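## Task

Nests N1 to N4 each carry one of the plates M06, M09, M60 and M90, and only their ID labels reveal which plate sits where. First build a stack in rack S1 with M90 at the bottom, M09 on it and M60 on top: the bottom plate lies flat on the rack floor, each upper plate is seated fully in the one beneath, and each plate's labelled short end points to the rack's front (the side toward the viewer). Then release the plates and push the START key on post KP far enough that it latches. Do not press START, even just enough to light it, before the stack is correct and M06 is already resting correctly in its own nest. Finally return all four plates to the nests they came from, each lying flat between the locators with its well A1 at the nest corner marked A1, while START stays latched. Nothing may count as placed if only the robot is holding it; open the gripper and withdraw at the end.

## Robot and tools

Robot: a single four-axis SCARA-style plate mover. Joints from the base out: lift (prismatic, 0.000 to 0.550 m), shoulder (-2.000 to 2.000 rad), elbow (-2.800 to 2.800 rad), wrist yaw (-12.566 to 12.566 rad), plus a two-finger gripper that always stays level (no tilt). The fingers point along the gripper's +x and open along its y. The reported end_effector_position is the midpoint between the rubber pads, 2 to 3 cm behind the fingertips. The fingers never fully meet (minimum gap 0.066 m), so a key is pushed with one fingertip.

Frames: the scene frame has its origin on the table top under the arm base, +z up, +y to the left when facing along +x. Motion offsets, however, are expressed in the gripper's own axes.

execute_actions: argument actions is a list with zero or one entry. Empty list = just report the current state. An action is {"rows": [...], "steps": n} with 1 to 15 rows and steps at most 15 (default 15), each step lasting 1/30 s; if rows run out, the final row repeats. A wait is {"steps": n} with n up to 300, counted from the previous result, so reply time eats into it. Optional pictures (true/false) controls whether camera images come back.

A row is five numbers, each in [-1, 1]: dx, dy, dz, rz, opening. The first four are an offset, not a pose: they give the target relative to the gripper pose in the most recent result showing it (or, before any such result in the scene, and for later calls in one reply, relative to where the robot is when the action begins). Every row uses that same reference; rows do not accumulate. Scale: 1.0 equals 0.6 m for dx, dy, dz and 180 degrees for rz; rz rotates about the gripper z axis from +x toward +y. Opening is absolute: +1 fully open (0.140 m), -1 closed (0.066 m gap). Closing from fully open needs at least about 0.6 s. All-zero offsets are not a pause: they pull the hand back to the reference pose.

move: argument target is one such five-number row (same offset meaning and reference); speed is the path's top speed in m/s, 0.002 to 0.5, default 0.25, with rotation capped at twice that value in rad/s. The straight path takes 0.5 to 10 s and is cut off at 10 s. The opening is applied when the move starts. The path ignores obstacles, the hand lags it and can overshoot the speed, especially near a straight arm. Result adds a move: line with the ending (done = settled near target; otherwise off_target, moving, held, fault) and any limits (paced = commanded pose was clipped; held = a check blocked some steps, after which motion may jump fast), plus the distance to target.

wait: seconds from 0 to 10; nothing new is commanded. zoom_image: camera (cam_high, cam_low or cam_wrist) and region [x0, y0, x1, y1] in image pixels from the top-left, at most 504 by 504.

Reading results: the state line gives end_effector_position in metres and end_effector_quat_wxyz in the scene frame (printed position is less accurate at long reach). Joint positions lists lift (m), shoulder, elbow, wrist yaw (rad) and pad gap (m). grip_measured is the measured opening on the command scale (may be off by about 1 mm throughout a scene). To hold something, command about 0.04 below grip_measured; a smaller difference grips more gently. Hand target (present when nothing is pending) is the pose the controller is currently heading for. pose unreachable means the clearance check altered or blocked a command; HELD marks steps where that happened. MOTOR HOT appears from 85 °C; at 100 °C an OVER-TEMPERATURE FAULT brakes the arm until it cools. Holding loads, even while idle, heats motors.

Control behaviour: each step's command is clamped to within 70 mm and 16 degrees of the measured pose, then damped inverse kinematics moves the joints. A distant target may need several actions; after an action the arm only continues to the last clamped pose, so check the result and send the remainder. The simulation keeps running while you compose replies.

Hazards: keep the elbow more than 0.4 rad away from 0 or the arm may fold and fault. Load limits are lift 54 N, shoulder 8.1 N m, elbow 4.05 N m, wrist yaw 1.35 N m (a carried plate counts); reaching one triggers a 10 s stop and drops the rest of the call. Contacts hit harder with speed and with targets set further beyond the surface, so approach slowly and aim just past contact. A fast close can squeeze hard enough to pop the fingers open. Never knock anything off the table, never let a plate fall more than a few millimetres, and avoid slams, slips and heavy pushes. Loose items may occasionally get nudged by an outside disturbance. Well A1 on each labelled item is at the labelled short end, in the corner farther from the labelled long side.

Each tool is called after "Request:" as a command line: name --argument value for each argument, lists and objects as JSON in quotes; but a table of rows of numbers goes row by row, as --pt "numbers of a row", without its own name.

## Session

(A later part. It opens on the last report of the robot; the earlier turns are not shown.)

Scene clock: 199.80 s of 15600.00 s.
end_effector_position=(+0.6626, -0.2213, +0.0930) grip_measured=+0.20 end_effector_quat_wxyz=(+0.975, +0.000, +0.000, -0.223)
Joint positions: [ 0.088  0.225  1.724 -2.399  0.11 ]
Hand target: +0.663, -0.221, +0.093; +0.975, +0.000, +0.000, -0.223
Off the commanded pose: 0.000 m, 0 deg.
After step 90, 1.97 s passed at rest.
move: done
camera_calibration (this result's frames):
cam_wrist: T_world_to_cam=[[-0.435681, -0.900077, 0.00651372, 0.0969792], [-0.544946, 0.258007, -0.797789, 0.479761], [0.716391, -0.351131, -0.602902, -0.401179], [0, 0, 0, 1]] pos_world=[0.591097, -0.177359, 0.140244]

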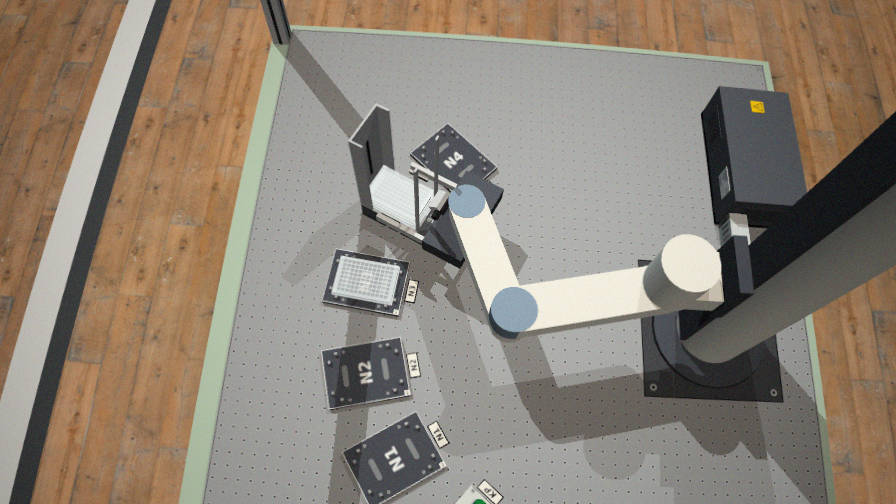

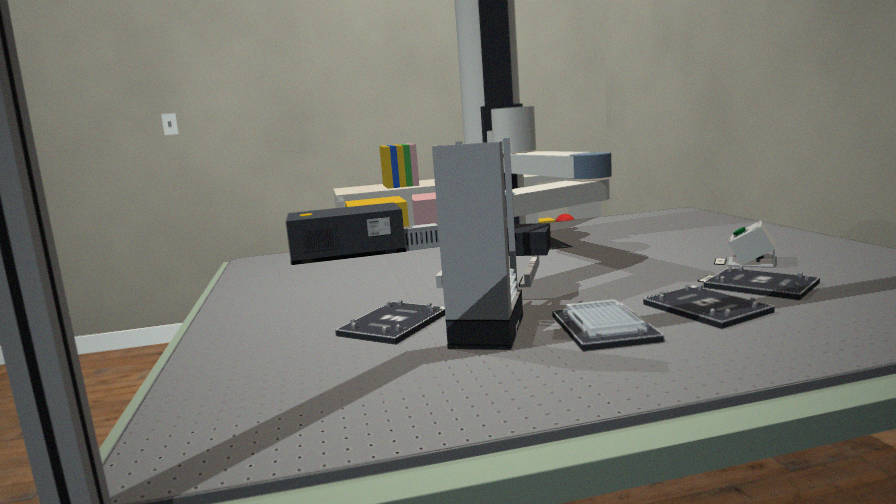

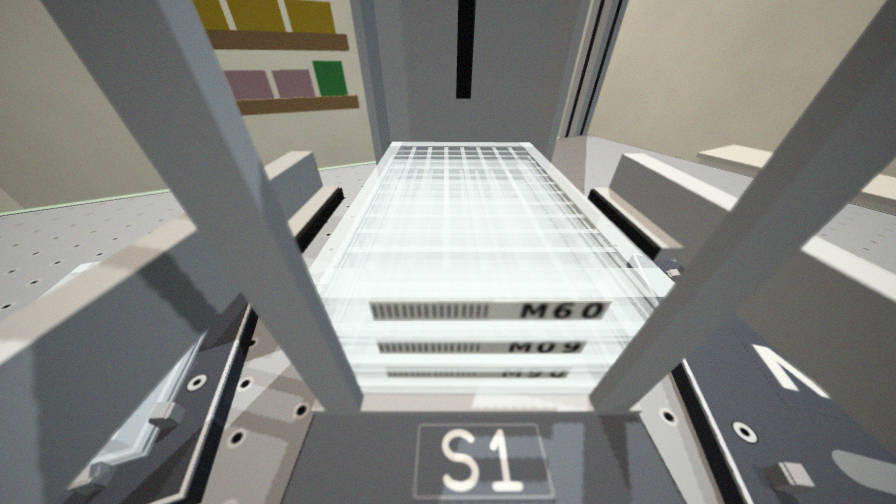

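Request:
move --target '[-0.0008,0,-0.001,0,-0.42]'

Request:
move --target '[0,0,0,0,-0.55]'

Request:
move --target '[0.0006,0,0.007,0,-0.55]' --speed 0.01

Request:
move --target '[0,0,-0.008,0,-0.55]' --speed 0.005

Request:
move --target '[0,0,0,0,0.2]'

Scene clock: 206.73 s of 15600.00 s.
end_effector_position=(+0.6622, -0.2212, +0.0925) grip_measured=-0.42 end_effector_quat_wxyz=(+0.975, +0.000, +0.000, -0.223)
Joint positions: [ 0.087  0.226  1.721 -2.398  0.087]
Hand target: +0.662, -0.221, +0.092; +0.975, +0.000, +0.000, -0.223
Off the commanded pose: 0.000 m, 0 deg.
After step 90, 3.23 s passed at rest.
move: done
camera_calibration (this result's frames):
cam_wrist: T_world_to_cam=[[-0.435934, -0.899955, 0.00651372, 0.0970873], [-0.544873, 0.25816, -0.797789, 0.479038], [0.716293, -0.351332, -0.602902, -0.401118], [0, 0, 0, 1]] pos_world=[0.590657, -0.17722, 0.139704]

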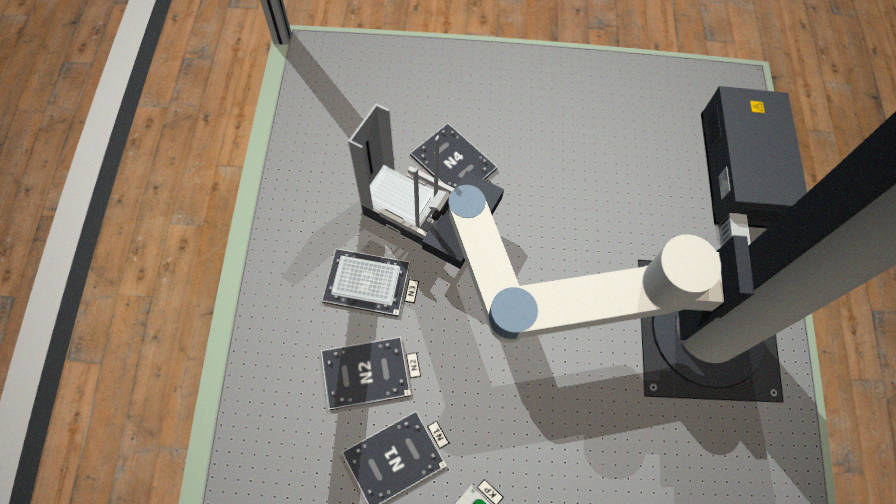

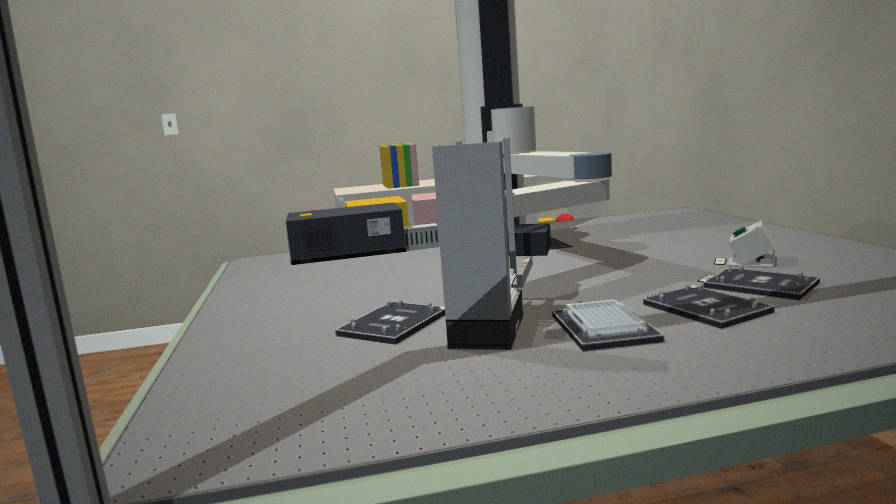

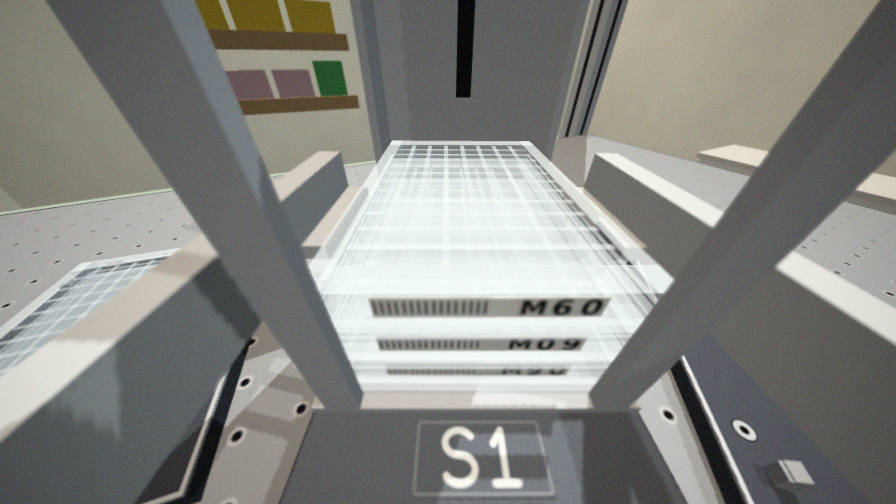

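Scene clock: 207.23 s of 15600.00 s.
end_effector_position=(+0.6622, -0.2212, +0.0925) grip_measured=-0.49 end_effector_quat_wxyz=(+0.975, +0.000, +0.000, -0.223)
Joint positions: [ 0.087  0.226  1.721 -2.398  0.085]
Hand target: +0.662, -0.221, +0.092; +0.975, +0.000, +0.000, -0.223
Off the commanded pose: 0.000 m, 0 deg.
move: done
camera_calibration (this result's frames):
cam_wrist: T_world_to_cam=[[-0.435987, -0.899929, 0.00651372, 0.0971136], [-0.544858, 0.258192, -0.797789, 0.479036], [0.716272, -0.351375, -0.602902, -0.401115], [0, 0, 0, 1]] pos_world=[0.590654, -0.177229, 0.139704]

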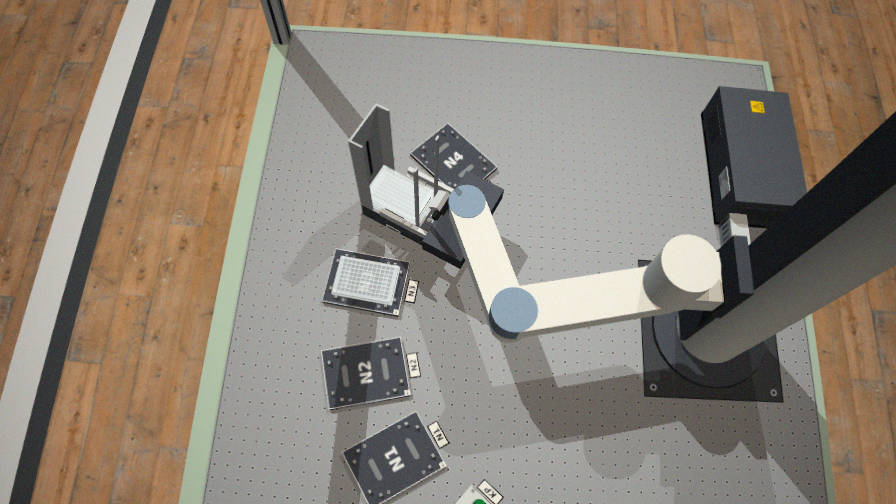

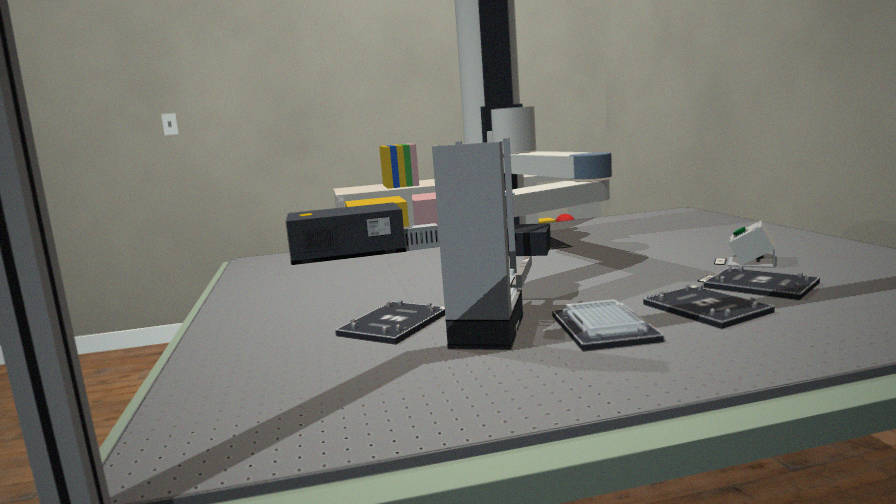

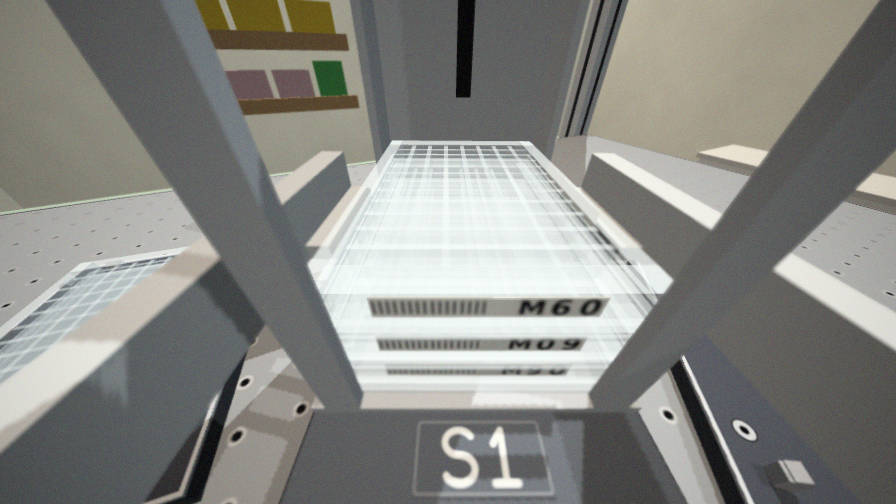

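Scene clock: 207.93 s of 15600.00 s.
end_effector_position=(+0.6625, -0.2213, +0.0967) grip_measured=-0.49 end_effector_quat_wxyz=(+0.975, +0.000, +0.000, -0.223)
Joint positions: [ 0.092  0.226  1.723 -2.399  0.085]
Hand target: +0.663, -0.221, +0.097; +0.975, +0.000, +0.000, -0.223
Off the commanded pose: 0.000 m, 0 deg.
move: done
camera_calibration (this result's frames):
cam_wrist: T_world_to_cam=[[-0.435901, -0.899971, 0.00651372, 0.0970622], [-0.544883, 0.25814, -0.797789, 0.482569], [0.716305, -0.351306, -0.602902, -0.398872], [0, 0, 0, 1]] pos_world=[0.590967, -0.177343, 0.143875]

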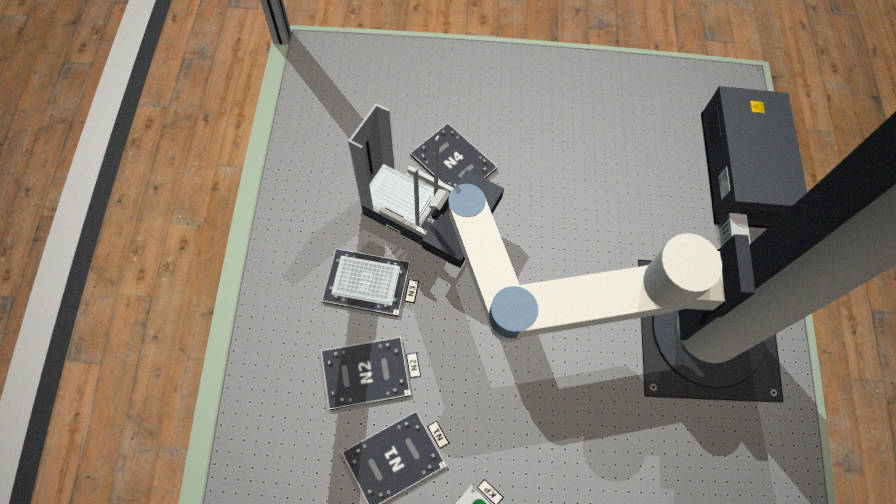

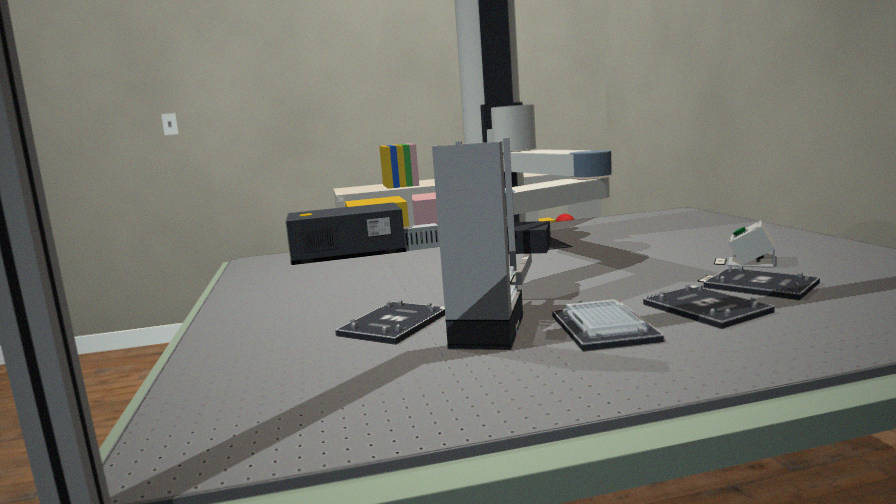

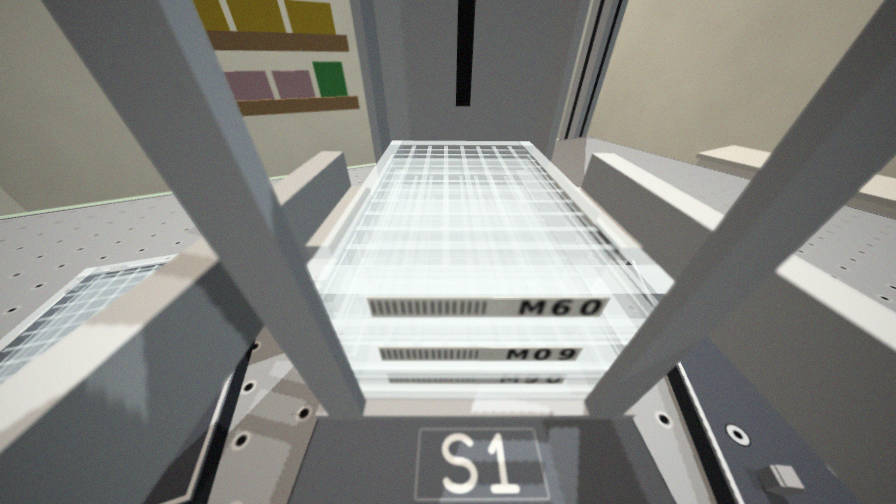

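Scene clock: 209.10 s of 15600.00 s.
end_effector_position=(+0.6625, -0.2213, +0.0923) grip_measured=-0.49 end_effector_quat_wxyz=(+0.975, +0.000, +0.000, -0.223)
Joint positions: [ 0.087  0.226  1.723 -2.399  0.085]
Hand target: +0.663, -0.221, +0.092; +0.975, +0.000, +0.000, -0.223
Off the commanded pose: 0.000 m, 0 deg.
move: done
camera_calibration (this result's frames):
cam_wrist: T_world_to_cam=[[-0.435869, -0.899986, 0.00651372, 0.0970628], [-0.544892, 0.258121, -0.797789, 0.479066], [0.716318, -0.351281, -0.602902, -0.40151], [0, 0, 0, 1]] pos_world=[0.590955, -0.177345, 0.13949]

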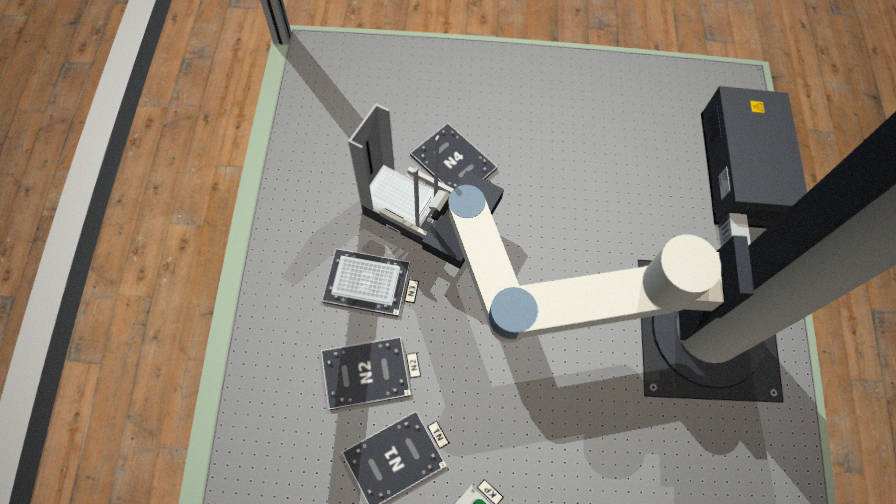

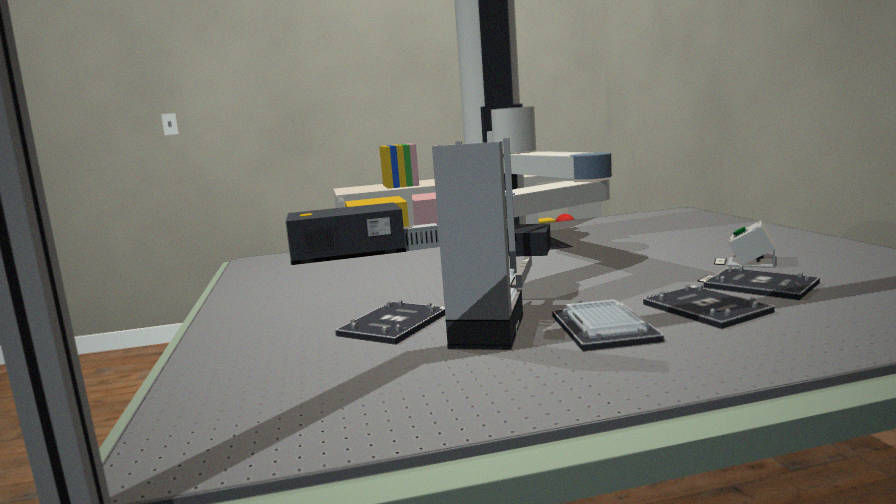

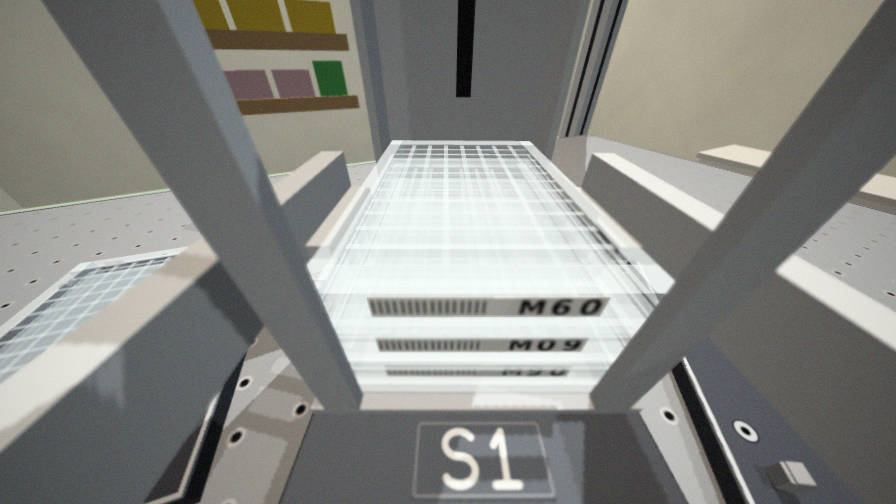

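Scene clock: 209.60 s of 15600.00 s.
end_effector_position=(+0.6625, -0.2213, +0.0923) grip_measured=+0.20 end_effector_quat_wxyz=(+0.975, +0.000, +0.000, -0.223)
Joint positions: [ 0.087  0.226  1.723 -2.399  0.11 ]
Hand target: +0.662, -0.221, +0.092; +0.975, +0.000, +0.000, -0.223
Off the commanded pose: 0.000 m, 0 deg.
move: done
camera_calibration (this result's frames):
cam_wrist: T_world_to_cam=[[-0.43585, -0.899996, 0.00651372, 0.0970526], [-0.544897, 0.258109, -0.797789, 0.479117], [0.716325, -0.351265, -0.602902, -0.401476], [0, 0, 0, 1]] pos_world=[0.590957, -0.177342, 0.139551]

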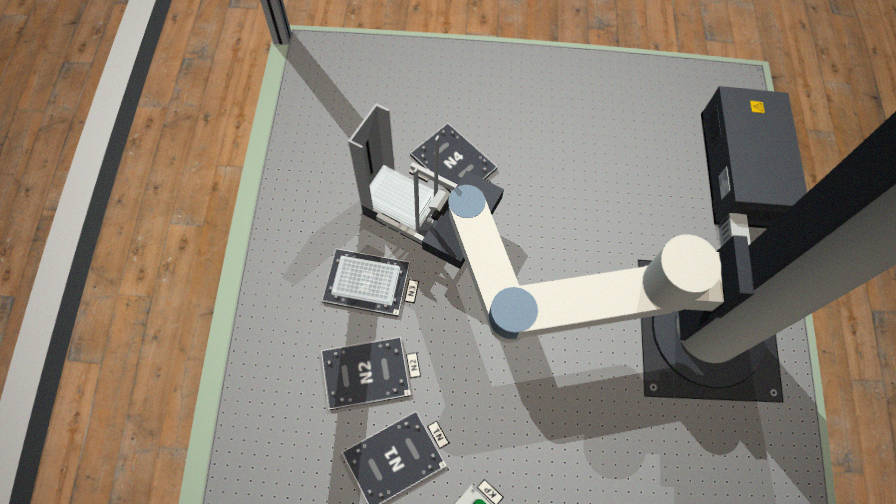

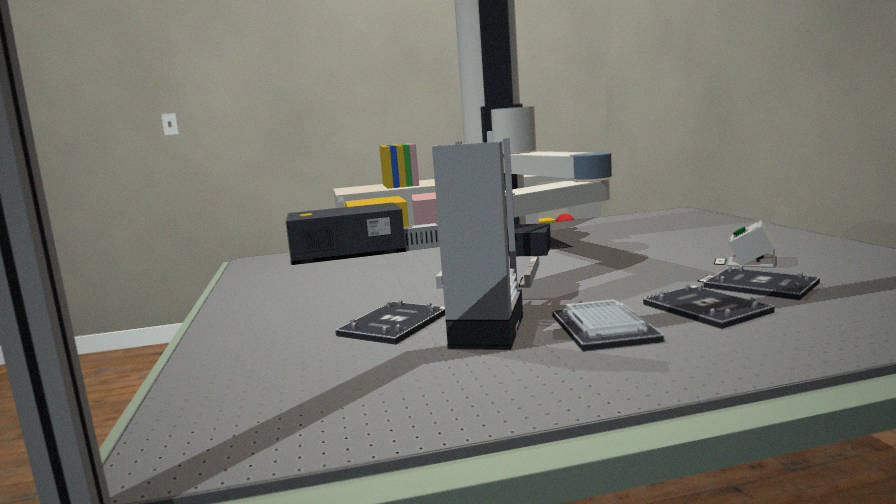

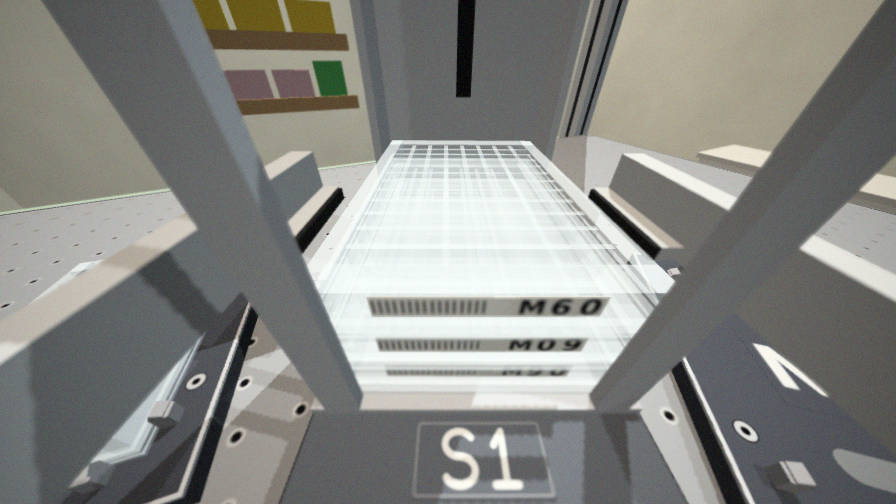

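Request:
move --target '[-0.22,0,0,0,0.2]' --speed 0.1

Request:
move --target '[-0.413,0.65,0.03,0.421,-0.12]'

Scene clock: 218.53 s of 15600.00 s.
end_effector_position=(+0.5436, -0.1640, +0.0923) grip_measured=+0.20 end_effector_quat_wxyz=(+0.975, +0.000, +0.000, -0.223)
Joint positions: [ 0.087  0.511  1.053 -2.014  0.11 ]
Hand target: +0.544, -0.164, +0.092; +0.975, +0.000, +0.000, -0.223
Off the commanded pose: 0.000 m, 0 deg.
After step 90, 4.33 s passed at rest.
move: done
camera_calibration (this result's frames):
cam_wrist: T_world_to_cam=[[-0.436102, -0.899874, 0.00651372, 0.0969905], [-0.544825, 0.258261, -0.797789, 0.399504], [0.716227, -0.351466, -0.602902, -0.296131], [0, 0, 0, 1]] pos_world=[0.472055, -0.119977, 0.13955]

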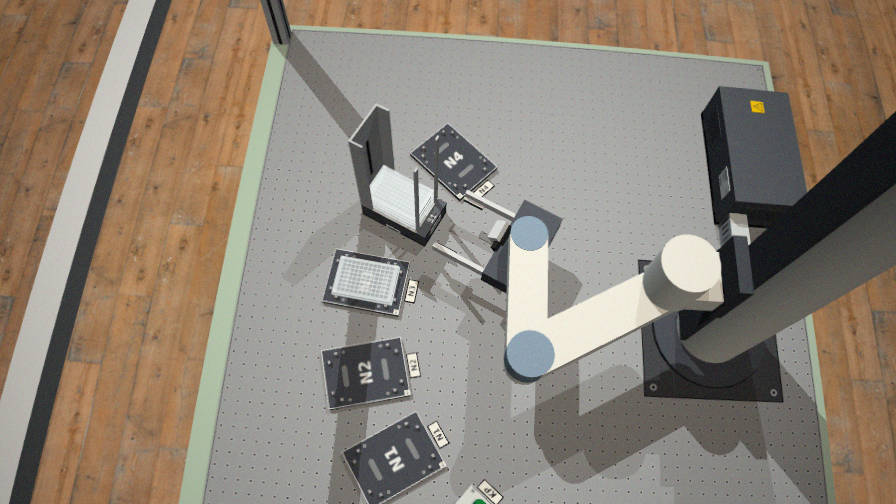

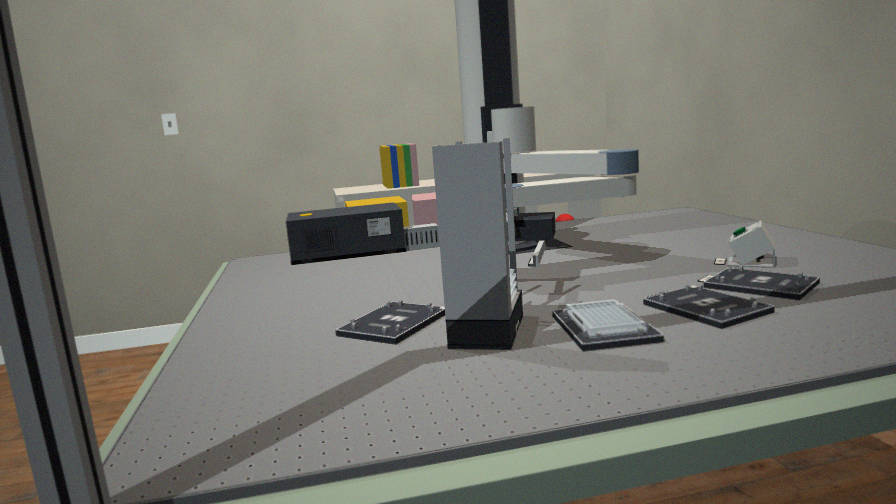

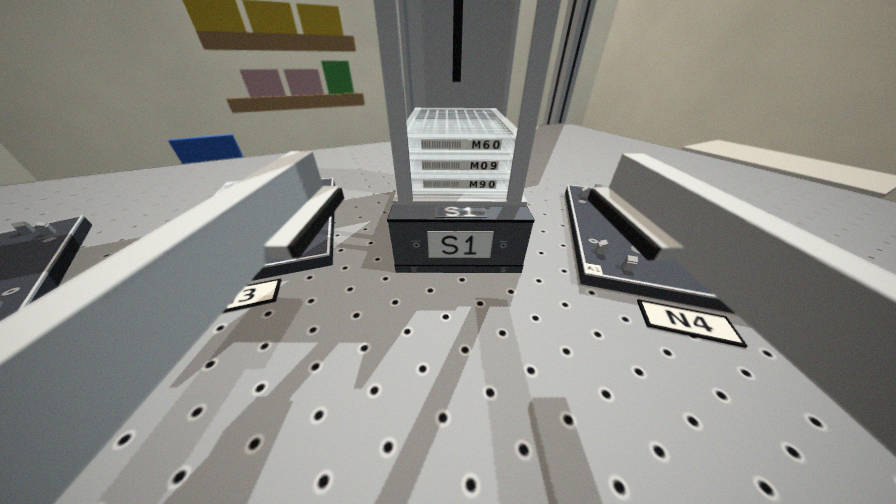

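Scene clock: 221.53 s of 15600.00 s.
end_effector_position=(+0.4900, +0.2952, +0.1103) grip_measured=-0.12 end_effector_quat_wxyz=(+0.906, +0.000, +0.000, +0.423)
Joint positions: [ 0.105  1.559  1.189 -1.875  0.099]
Hand target: +0.490, +0.295, +0.110; +0.906, +0.000, +0.000, +0.422
Off the commanded pose: 0.000 m, 0 deg.
move: done
camera_calibration (this result's frames):
cam_wrist: T_world_to_cam=[[0.765516, -0.643384, 0.00651372, -0.177846], [-0.383936, -0.464894, -0.797789, 0.400678], [0.516313, 0.608219, -0.602902, -0.270868], [0, 0, 0, 1]] pos_world=[0.429831, 0.236597, 0.157508]

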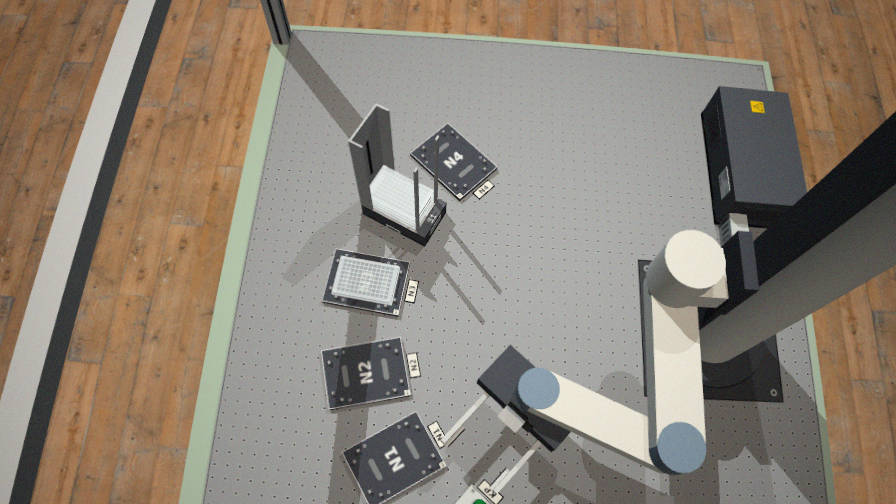

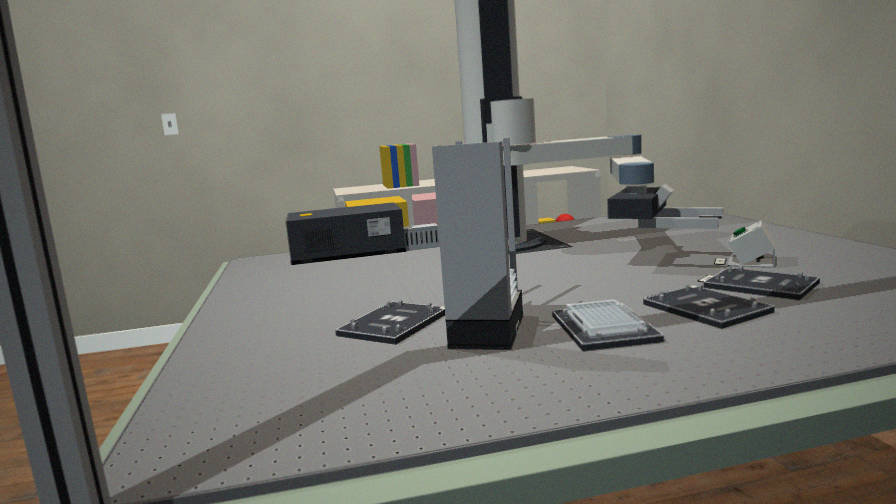

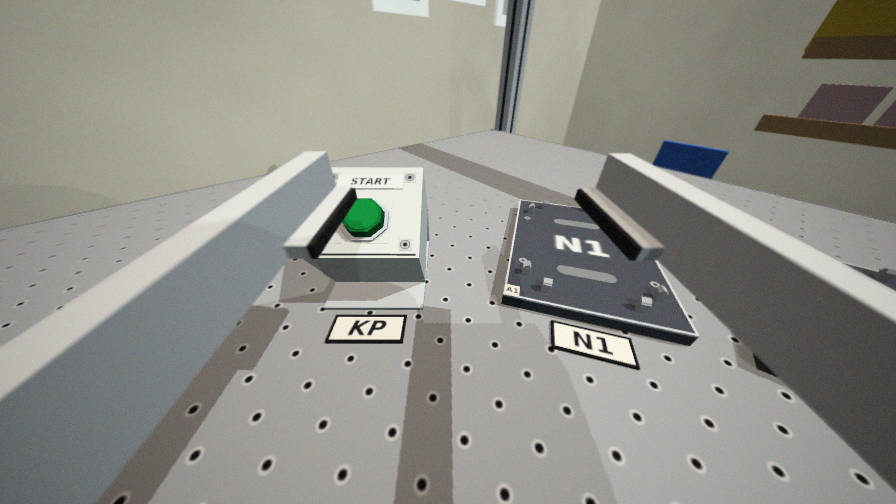

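Request:
move --target '[0.05,0.008,-0.03,0,-0.12]' --speed 0.05

Scene clock: 226.30 s of 15600.00 s.
end_effector_position=(+0.5055, +0.3213, +0.0922) grip_measured=-0.12 end_effector_quat_wxyz=(+0.906, +0.000, +0.000, +0.423)
Joint positions: [ 0.087  1.536  1.328 -1.99   0.099]
Hand target: +0.506, +0.321, +0.092; +0.906, +0.000, +0.000, +0.423
Off the commanded pose: 0.000 m, 0 deg.
After step 90, 0.80 s passed at rest.
move: done
camera_calibration (this result's frames):
cam_wrist: T_world_to_cam=[[0.76584, -0.642998, 0.00651372, -0.173035], [-0.383701, -0.465088, -0.797789, 0.404344], [0.516006, 0.608479, -0.602902, -0.305619], [0, 0, 0, 1]] pos_world=[0.445366, 0.262757, 0.13945]

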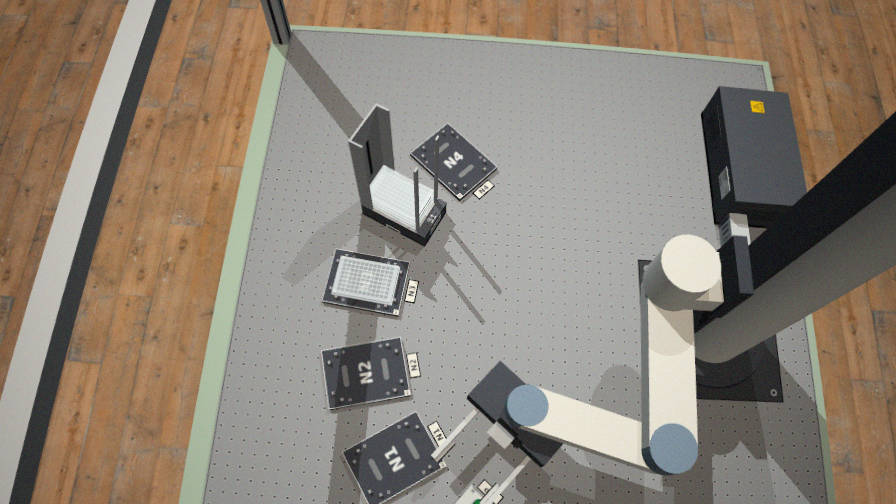

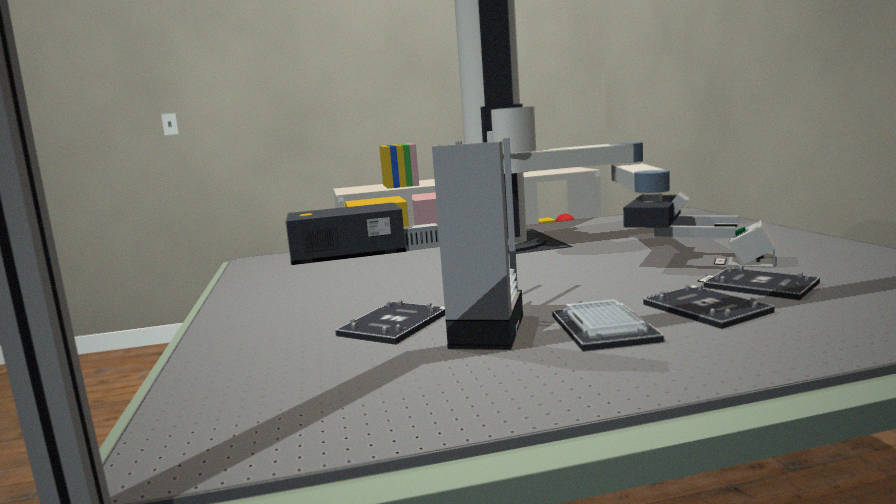

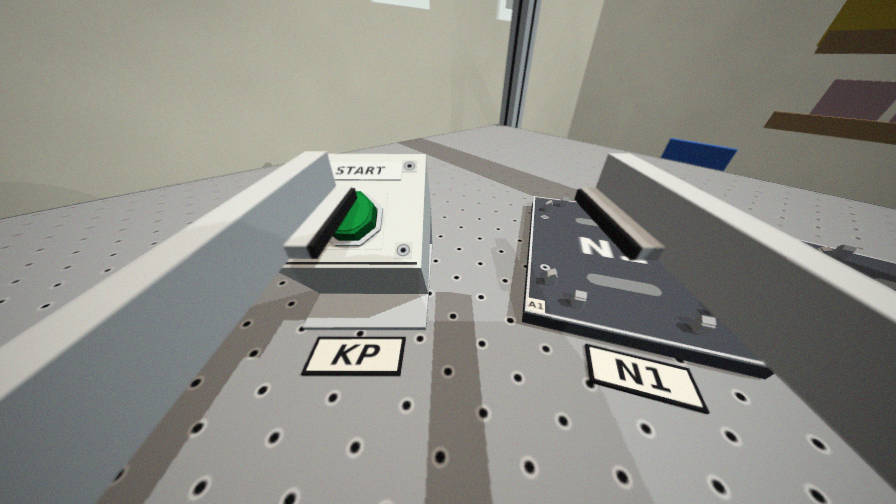

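Request:
move --target '[0.013,0.003,-0.013,0,-0.12]' --speed 0.02

Request:
move --target '[0.004,0,-0.008,0,-0.12]' --speed 0.005

Scene clock: 231.27 s of 15600.00 s.
end_effector_position=(+0.5090, +0.3278, +0.0846) grip_measured=-0.12 end_effector_quat_wxyz=(+0.906, +0.000, +0.000, +0.423)
Joint positions: [ 0.08   1.53   1.363 -2.019  0.099]
Hand target: +0.509, +0.328, +0.084; +0.906, +0.000, +0.000, +0.423
Off the commanded pose: 0.001 m, 0 deg.
After step 90, 1.17 s passed at rest.
move: done
camera_calibration (this result's frames):
cam_wrist: T_world_to_cam=[[0.765801, -0.643044, 0.00651372, -0.171453], [-0.383729, -0.465065, -0.797789, 0.402592], [0.516043, 0.608448, -0.602902, -0.316014], [0, 0, 0, 1]] pos_world=[0.448862, 0.269258, 0.131775]

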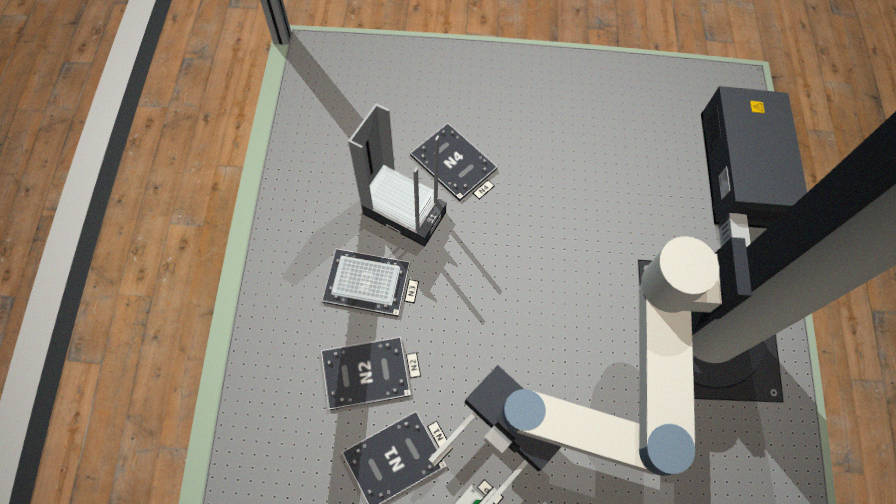

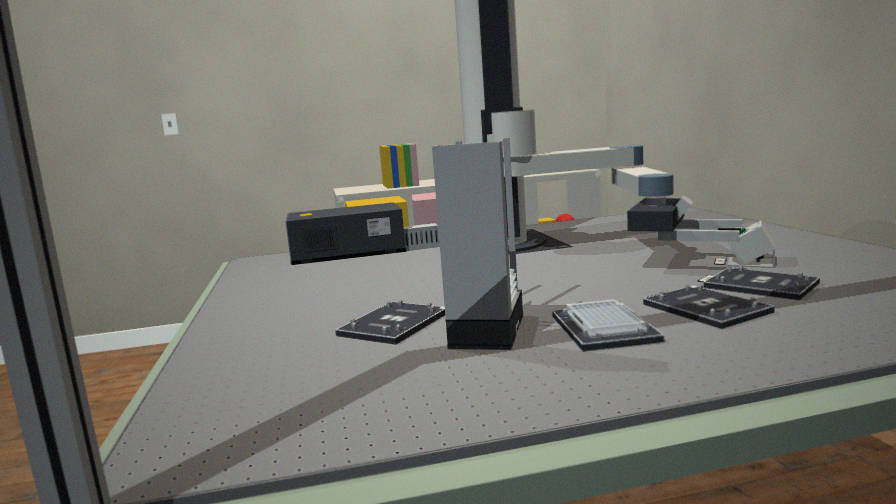

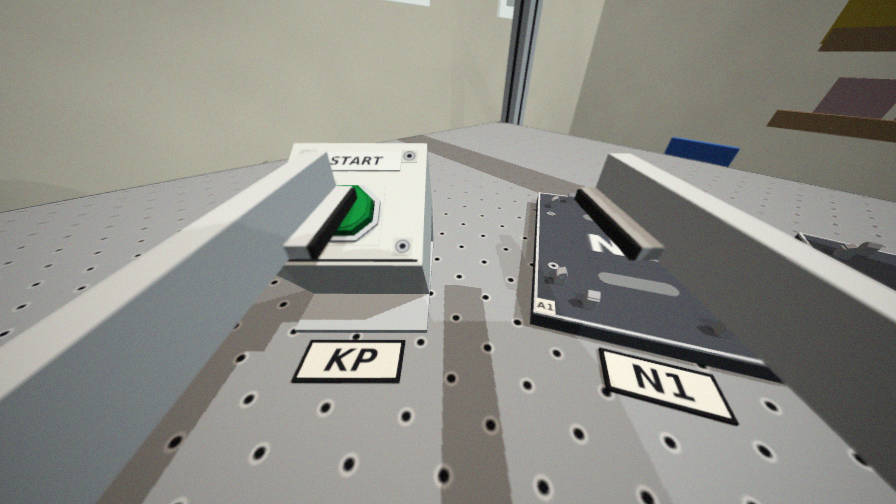

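Scene clock: 232.57 s of 15600.00 s.
end_effector_position=(+0.5102, +0.3292, +0.0809) grip_measured=-0.12 end_effector_quat_wxyz=(+0.906, +0.000, +0.000, +0.424)
Joint positions: [ 0.076  1.526  1.372 -2.023  0.099]
Hand target: +0.511, +0.330, +0.080; +0.906, +0.000, +0.000, +0.423
Off the commanded pose: 0.001 m, 0 deg.
move: done
camera_calibration (this result's frames):
cam_wrist: T_world_to_cam=[[0.766634, -0.642051, 0.00651372, -0.17221], [-0.383126, -0.465561, -0.797789, 0.400635], [0.515254, 0.609116, -0.602902, -0.319505], [0, 0, 0, 1]] pos_world=[0.450142, 0.270568, 0.128114]

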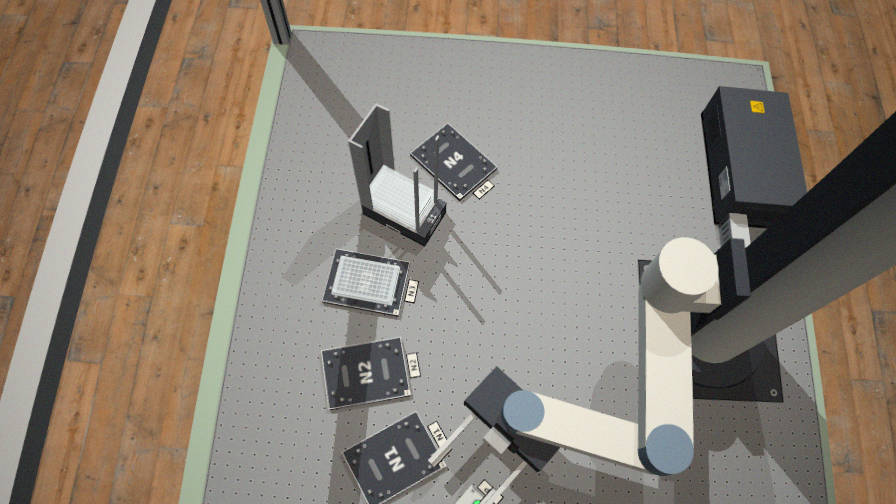

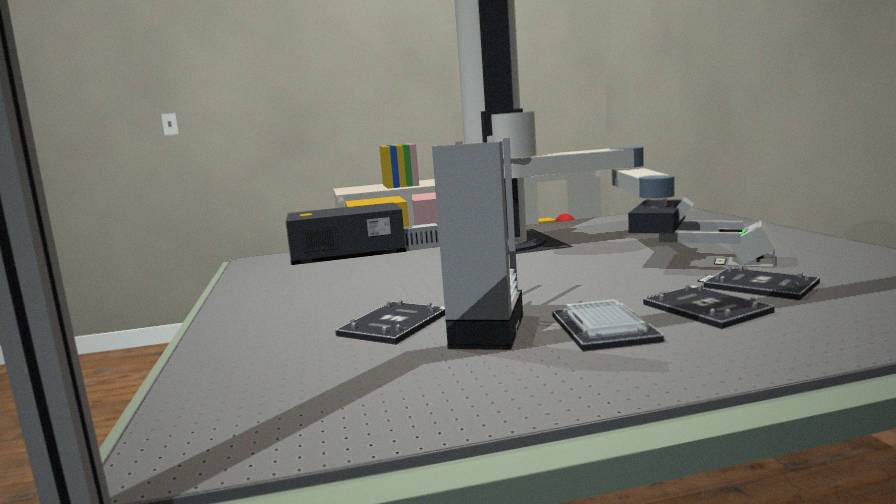

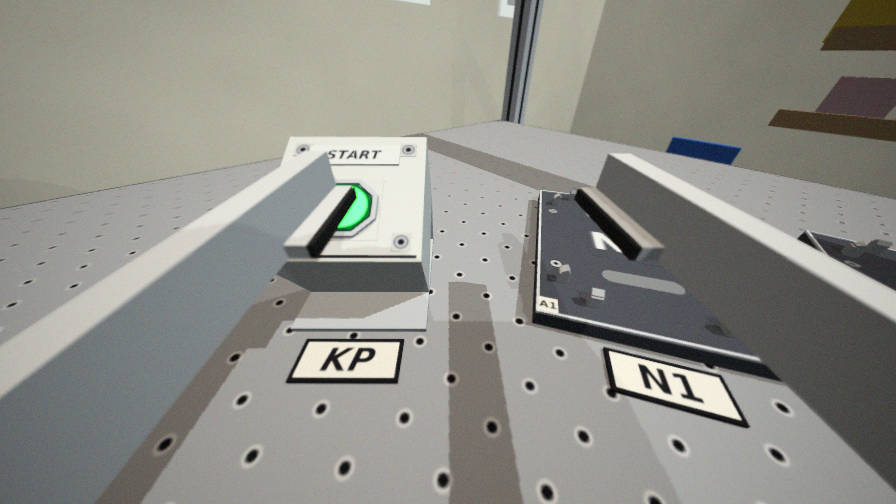

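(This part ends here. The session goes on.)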